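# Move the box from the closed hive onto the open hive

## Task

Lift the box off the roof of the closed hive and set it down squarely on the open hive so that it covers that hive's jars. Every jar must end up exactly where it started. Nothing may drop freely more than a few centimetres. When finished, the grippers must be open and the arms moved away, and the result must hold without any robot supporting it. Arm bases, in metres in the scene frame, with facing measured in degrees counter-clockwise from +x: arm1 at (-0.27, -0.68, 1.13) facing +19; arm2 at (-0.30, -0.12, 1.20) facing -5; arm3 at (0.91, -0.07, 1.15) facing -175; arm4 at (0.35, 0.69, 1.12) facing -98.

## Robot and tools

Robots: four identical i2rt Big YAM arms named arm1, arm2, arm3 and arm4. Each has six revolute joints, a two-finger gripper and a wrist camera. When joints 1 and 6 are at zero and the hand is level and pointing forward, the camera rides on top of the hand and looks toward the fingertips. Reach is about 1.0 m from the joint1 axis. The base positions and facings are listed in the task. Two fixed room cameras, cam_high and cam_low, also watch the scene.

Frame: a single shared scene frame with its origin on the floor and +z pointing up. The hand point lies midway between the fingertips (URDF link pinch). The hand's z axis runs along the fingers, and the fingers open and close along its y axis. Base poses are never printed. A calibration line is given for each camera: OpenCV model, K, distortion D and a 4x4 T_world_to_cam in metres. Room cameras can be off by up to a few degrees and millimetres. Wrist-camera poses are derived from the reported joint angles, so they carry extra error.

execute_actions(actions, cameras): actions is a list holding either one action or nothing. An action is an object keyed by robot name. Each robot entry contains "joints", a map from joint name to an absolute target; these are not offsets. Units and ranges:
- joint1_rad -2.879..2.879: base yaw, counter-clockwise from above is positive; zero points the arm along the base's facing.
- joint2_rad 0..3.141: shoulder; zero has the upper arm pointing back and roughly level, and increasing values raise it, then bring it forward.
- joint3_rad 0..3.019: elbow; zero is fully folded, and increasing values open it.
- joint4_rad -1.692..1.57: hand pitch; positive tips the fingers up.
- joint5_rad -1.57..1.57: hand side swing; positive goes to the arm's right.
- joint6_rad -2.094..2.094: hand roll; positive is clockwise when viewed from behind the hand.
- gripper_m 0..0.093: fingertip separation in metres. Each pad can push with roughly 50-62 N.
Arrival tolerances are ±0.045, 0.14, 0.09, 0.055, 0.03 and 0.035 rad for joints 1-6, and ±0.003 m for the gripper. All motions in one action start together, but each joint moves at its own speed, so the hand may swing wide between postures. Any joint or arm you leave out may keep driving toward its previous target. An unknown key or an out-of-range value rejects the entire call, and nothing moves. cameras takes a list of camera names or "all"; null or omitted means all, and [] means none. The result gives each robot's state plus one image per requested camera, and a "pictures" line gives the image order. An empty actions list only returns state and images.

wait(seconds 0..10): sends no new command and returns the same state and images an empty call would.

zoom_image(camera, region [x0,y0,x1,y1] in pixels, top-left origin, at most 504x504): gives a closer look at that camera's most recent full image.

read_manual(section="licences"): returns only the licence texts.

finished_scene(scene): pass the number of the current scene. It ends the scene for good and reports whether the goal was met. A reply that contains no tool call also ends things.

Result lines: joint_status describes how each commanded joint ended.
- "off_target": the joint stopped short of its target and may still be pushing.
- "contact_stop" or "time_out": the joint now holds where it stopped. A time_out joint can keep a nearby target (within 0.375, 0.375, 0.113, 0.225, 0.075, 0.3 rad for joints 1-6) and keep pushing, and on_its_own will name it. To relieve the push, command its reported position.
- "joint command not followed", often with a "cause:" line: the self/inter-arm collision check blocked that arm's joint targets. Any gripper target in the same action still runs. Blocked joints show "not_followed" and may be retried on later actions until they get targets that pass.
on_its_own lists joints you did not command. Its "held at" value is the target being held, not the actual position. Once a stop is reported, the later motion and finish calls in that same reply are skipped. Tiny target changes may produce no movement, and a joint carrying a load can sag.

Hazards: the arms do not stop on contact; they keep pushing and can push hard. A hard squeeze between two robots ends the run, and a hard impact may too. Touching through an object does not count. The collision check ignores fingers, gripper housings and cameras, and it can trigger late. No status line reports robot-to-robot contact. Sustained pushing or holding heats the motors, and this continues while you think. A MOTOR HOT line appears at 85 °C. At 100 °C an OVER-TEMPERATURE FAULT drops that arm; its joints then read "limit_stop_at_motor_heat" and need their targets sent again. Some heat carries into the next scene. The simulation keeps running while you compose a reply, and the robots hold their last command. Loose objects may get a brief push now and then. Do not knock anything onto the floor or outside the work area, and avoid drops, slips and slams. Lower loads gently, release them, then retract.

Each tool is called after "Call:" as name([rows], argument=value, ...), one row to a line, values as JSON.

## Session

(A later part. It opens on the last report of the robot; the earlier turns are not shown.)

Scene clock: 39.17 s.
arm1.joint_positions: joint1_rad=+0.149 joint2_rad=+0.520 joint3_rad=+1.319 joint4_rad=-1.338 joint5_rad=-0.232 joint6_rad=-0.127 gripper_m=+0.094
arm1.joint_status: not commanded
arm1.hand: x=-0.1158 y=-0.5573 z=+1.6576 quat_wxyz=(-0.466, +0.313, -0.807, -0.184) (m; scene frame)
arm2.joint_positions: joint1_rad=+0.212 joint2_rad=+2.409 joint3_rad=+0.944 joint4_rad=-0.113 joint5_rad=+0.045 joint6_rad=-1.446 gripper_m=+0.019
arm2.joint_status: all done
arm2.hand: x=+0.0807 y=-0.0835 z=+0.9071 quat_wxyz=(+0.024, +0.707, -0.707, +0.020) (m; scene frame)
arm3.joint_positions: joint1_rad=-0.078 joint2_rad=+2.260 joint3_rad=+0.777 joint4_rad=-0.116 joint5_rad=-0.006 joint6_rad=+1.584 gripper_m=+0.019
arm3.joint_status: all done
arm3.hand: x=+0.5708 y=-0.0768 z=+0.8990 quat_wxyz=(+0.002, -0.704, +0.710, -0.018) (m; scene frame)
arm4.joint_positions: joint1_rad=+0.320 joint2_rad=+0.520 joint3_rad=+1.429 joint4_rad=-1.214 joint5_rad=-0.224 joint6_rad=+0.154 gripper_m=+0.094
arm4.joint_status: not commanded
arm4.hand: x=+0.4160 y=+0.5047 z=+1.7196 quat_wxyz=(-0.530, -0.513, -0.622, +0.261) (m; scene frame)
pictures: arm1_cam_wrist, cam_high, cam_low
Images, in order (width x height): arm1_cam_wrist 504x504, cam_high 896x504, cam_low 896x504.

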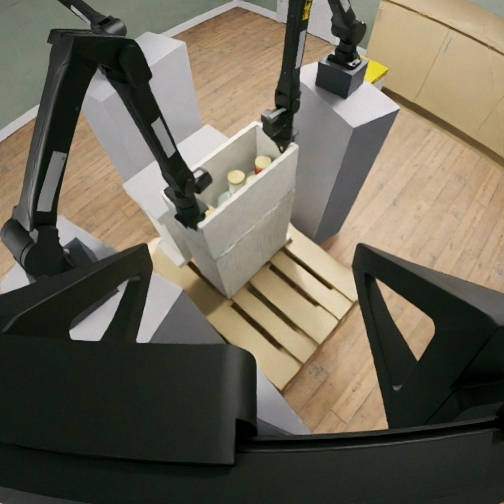

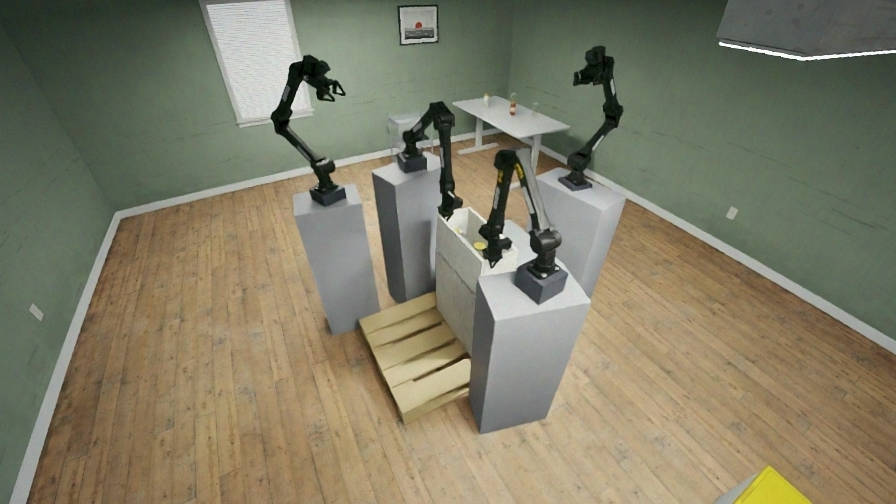

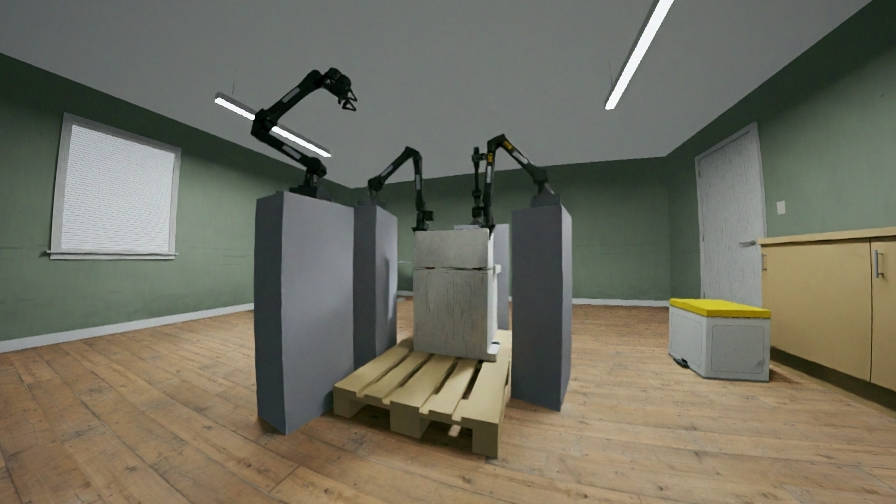

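Well aligned. Lower slightly, release, retreat.

Call:
execute_actions([
  {"arm2":{"joints":{"joint1_rad":0.19,"joint2_rad":2.42,"joint3_rad":0.95,"joint4_rad":-0.1}},"arm3":{"joints":{"joint1_rad":-0.055,"joint2_rad":2.26,"joint3_rad":0.78,"joint4_rad":-0.09}}},
], cameras=[])

Call:
execute_actions([
  {"arm2":{"joints":{"gripper_m":0.05}},"arm3":{"joints":{"gripper_m":0.05}}},
], cameras=[])

Call:
execute_actions([
  {"arm2":{"joints":{"joint2_rad":1.788,"joint3_rad":0.856,"joint4_rad":-0.639}},"arm3":{"joints":{"joint2_rad":1.544,"joint3_rad":0.714,"joint4_rad":-0.741}}},
], cameras=["arm1_cam_wrist","cam_low"])

Call:
finished_scene(scene=1)

Scene clock: 42.40 s.
arm1.joint_positions: joint1_rad=+0.149 joint2_rad=+0.520 joint3_rad=+1.319 joint4_rad=-1.338 joint5_rad=-0.232 joint6_rad=-0.127 gripper_m=+0.094
arm1.joint_status: not commanded
arm1.hand: x=-0.1158 y=-0.5573 z=+1.6576 quat_wxyz=(-0.466, +0.313, -0.807, -0.184) (m; scene frame)
arm2.joint_positions: joint1_rad=+0.200 joint2_rad=+2.433 joint3_rad=+0.955 joint4_rad=-0.096 joint5_rad=+0.027 joint6_rad=-1.452 gripper_m=+0.019
arm2.joint_status: all done
arm2.hand: x=+0.0819 y=-0.0853 z=+0.8986 quat_wxyz=(+0.017, +0.705, -0.709, +0.014) (m; scene frame)
arm3.joint_positions: joint1_rad=-0.065 joint2_rad=+2.289 joint3_rad=+0.783 joint4_rad=-0.086 joint5_rad=+0.003 joint6_rad=+1.597 gripper_m=+0.019
arm3.joint_status: all done
arm3.hand: x=+0.5711 y=-0.0797 z=+0.8897 quat_wxyz=(+0.004, -0.704, +0.710, -0.013) (m; scene frame)
arm4.joint_positions: joint1_rad=+0.320 joint2_rad=+0.520 joint3_rad=+1.429 joint4_rad=-1.214 joint5_rad=-0.224 joint6_rad=+0.154 gripper_m=+0.094
arm4.joint_status: not commanded
arm4.hand: x=+0.4160 y=+0.5047 z=+1.7196 quat_wxyz=(-0.530, -0.513, -0.622, +0.261) (m; scene frame)
pictures: none
No camera images: the call's "cameras" was empty. Leave "cameras" out to get every camera's image.

Scene clock: 43.00 s.
arm1.joint_positions: joint1_rad=+0.149 joint2_rad=+0.520 joint3_rad=+1.319 joint4_rad=-1.338 joint5_rad=-0.232 joint6_rad=-0.127 gripper_m=+0.094
arm1.joint_status: not commanded
arm1.hand: x=-0.1158 y=-0.5573 z=+1.6576 quat_wxyz=(-0.466, +0.313, -0.807, -0.184) (m; scene frame)
arm2.joint_positions: joint1_rad=+0.200 joint2_rad=+2.430 joint3_rad=+0.955 joint4_rad=-0.096 joint5_rad=+0.003 joint6_rad=-1.452 gripper_m=+0.050
arm2.joint_status: all done
arm2.hand: x=+0.0822 y=-0.0810 z=+0.8995 quat_wxyz=(+0.008, +0.705, -0.709, +0.005) (m; scene frame)
arm3.joint_positions: joint1_rad=-0.065 joint2_rad=+2.287 joint3_rad=+0.782 joint4_rad=-0.086 joint5_rad=+0.003 joint6_rad=+1.597 gripper_m=+0.050
arm3.joint_status: all done
arm3.hand: x=+0.5710 y=-0.0798 z=+0.8904 quat_wxyz=(+0.003, -0.704, +0.710, -0.012) (m; scene frame)
arm4.joint_positions: joint1_rad=+0.320 joint2_rad=+0.520 joint3_rad=+1.429 joint4_rad=-1.214 joint5_rad=-0.224 joint6_rad=+0.154 gripper_m=+0.094
arm4.joint_status: not commanded
arm4.hand: x=+0.4160 y=+0.5047 z=+1.7196 quat_wxyz=(-0.530, -0.513, -0.622, +0.261) (m; scene frame)
pictures: none
No camera images: the call's "cameras" was empty. Leave "cameras" out to get every camera's image.

Scene clock: 44.37 s.
arm1.joint_positions: joint1_rad=+0.149 joint2_rad=+0.520 joint3_rad=+1.319 joint4_rad=-1.338 joint5_rad=-0.232 joint6_rad=-0.127 gripper_m=+0.094
arm1.joint_status: not commanded
arm1.hand: x=-0.1158 y=-0.5573 z=+1.6576 quat_wxyz=(-0.466, +0.313, -0.807, -0.184) (m; scene frame)
arm2.joint_positions: joint1_rad=+0.200 joint2_rad=+1.778 joint3_rad=+0.855 joint4_rad=-0.624 joint5_rad=+0.003 joint6_rad=-1.453 gripper_m=+0.050
arm2.joint_status: all done
arm2.hand: x=+0.0965 y=-0.0756 z=+1.1359 quat_wxyz=(-0.002, +0.705, -0.709, +0.013) (m; scene frame)
arm3.joint_positions: joint1_rad=-0.065 joint2_rad=+1.555 joint3_rad=+0.712 joint4_rad=-0.734 joint5_rad=+0.002 joint6_rad=+1.597 gripper_m=+0.050
arm3.joint_status: all done
arm3.hand: x=+0.5759 y=-0.0760 z=+1.1251 quat_wxyz=(-0.003, -0.704, +0.710, -0.008) (m; scene frame)
arm4.joint_positions: joint1_rad=+0.320 joint2_rad=+0.520 joint3_rad=+1.429 joint4_rad=-1.214 joint5_rad=-0.224 joint6_rad=+0.154 gripper_m=+0.094
arm4.joint_status: not commanded
arm4.hand: x=+0.4160 y=+0.5047 z=+1.7196 quat_wxyz=(-0.530, -0.513, -0.622, +0.261) (m; scene frame)
pictures: arm1_cam_wrist, cam_low
Images, in order (width x height): arm1_cam_wrist 504x504, cam_low 896x504.

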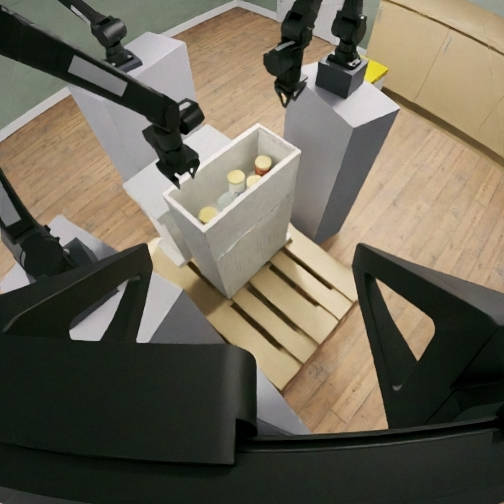

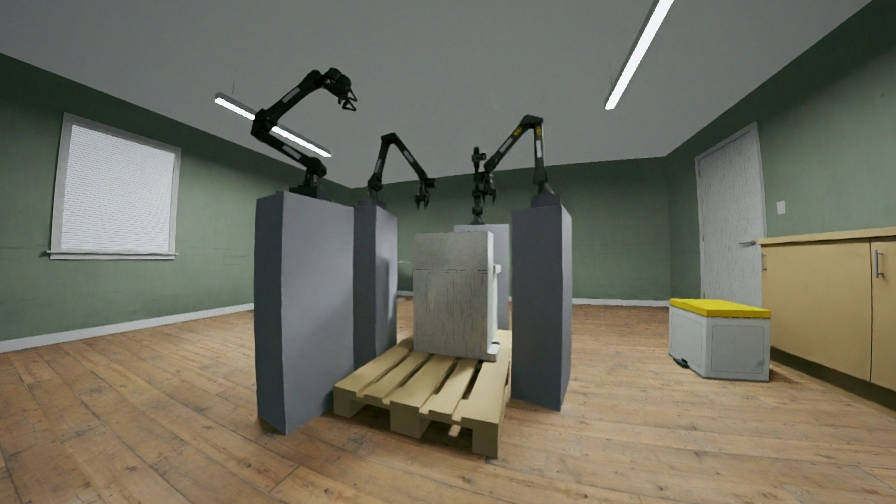

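The scene is finished: the task was done.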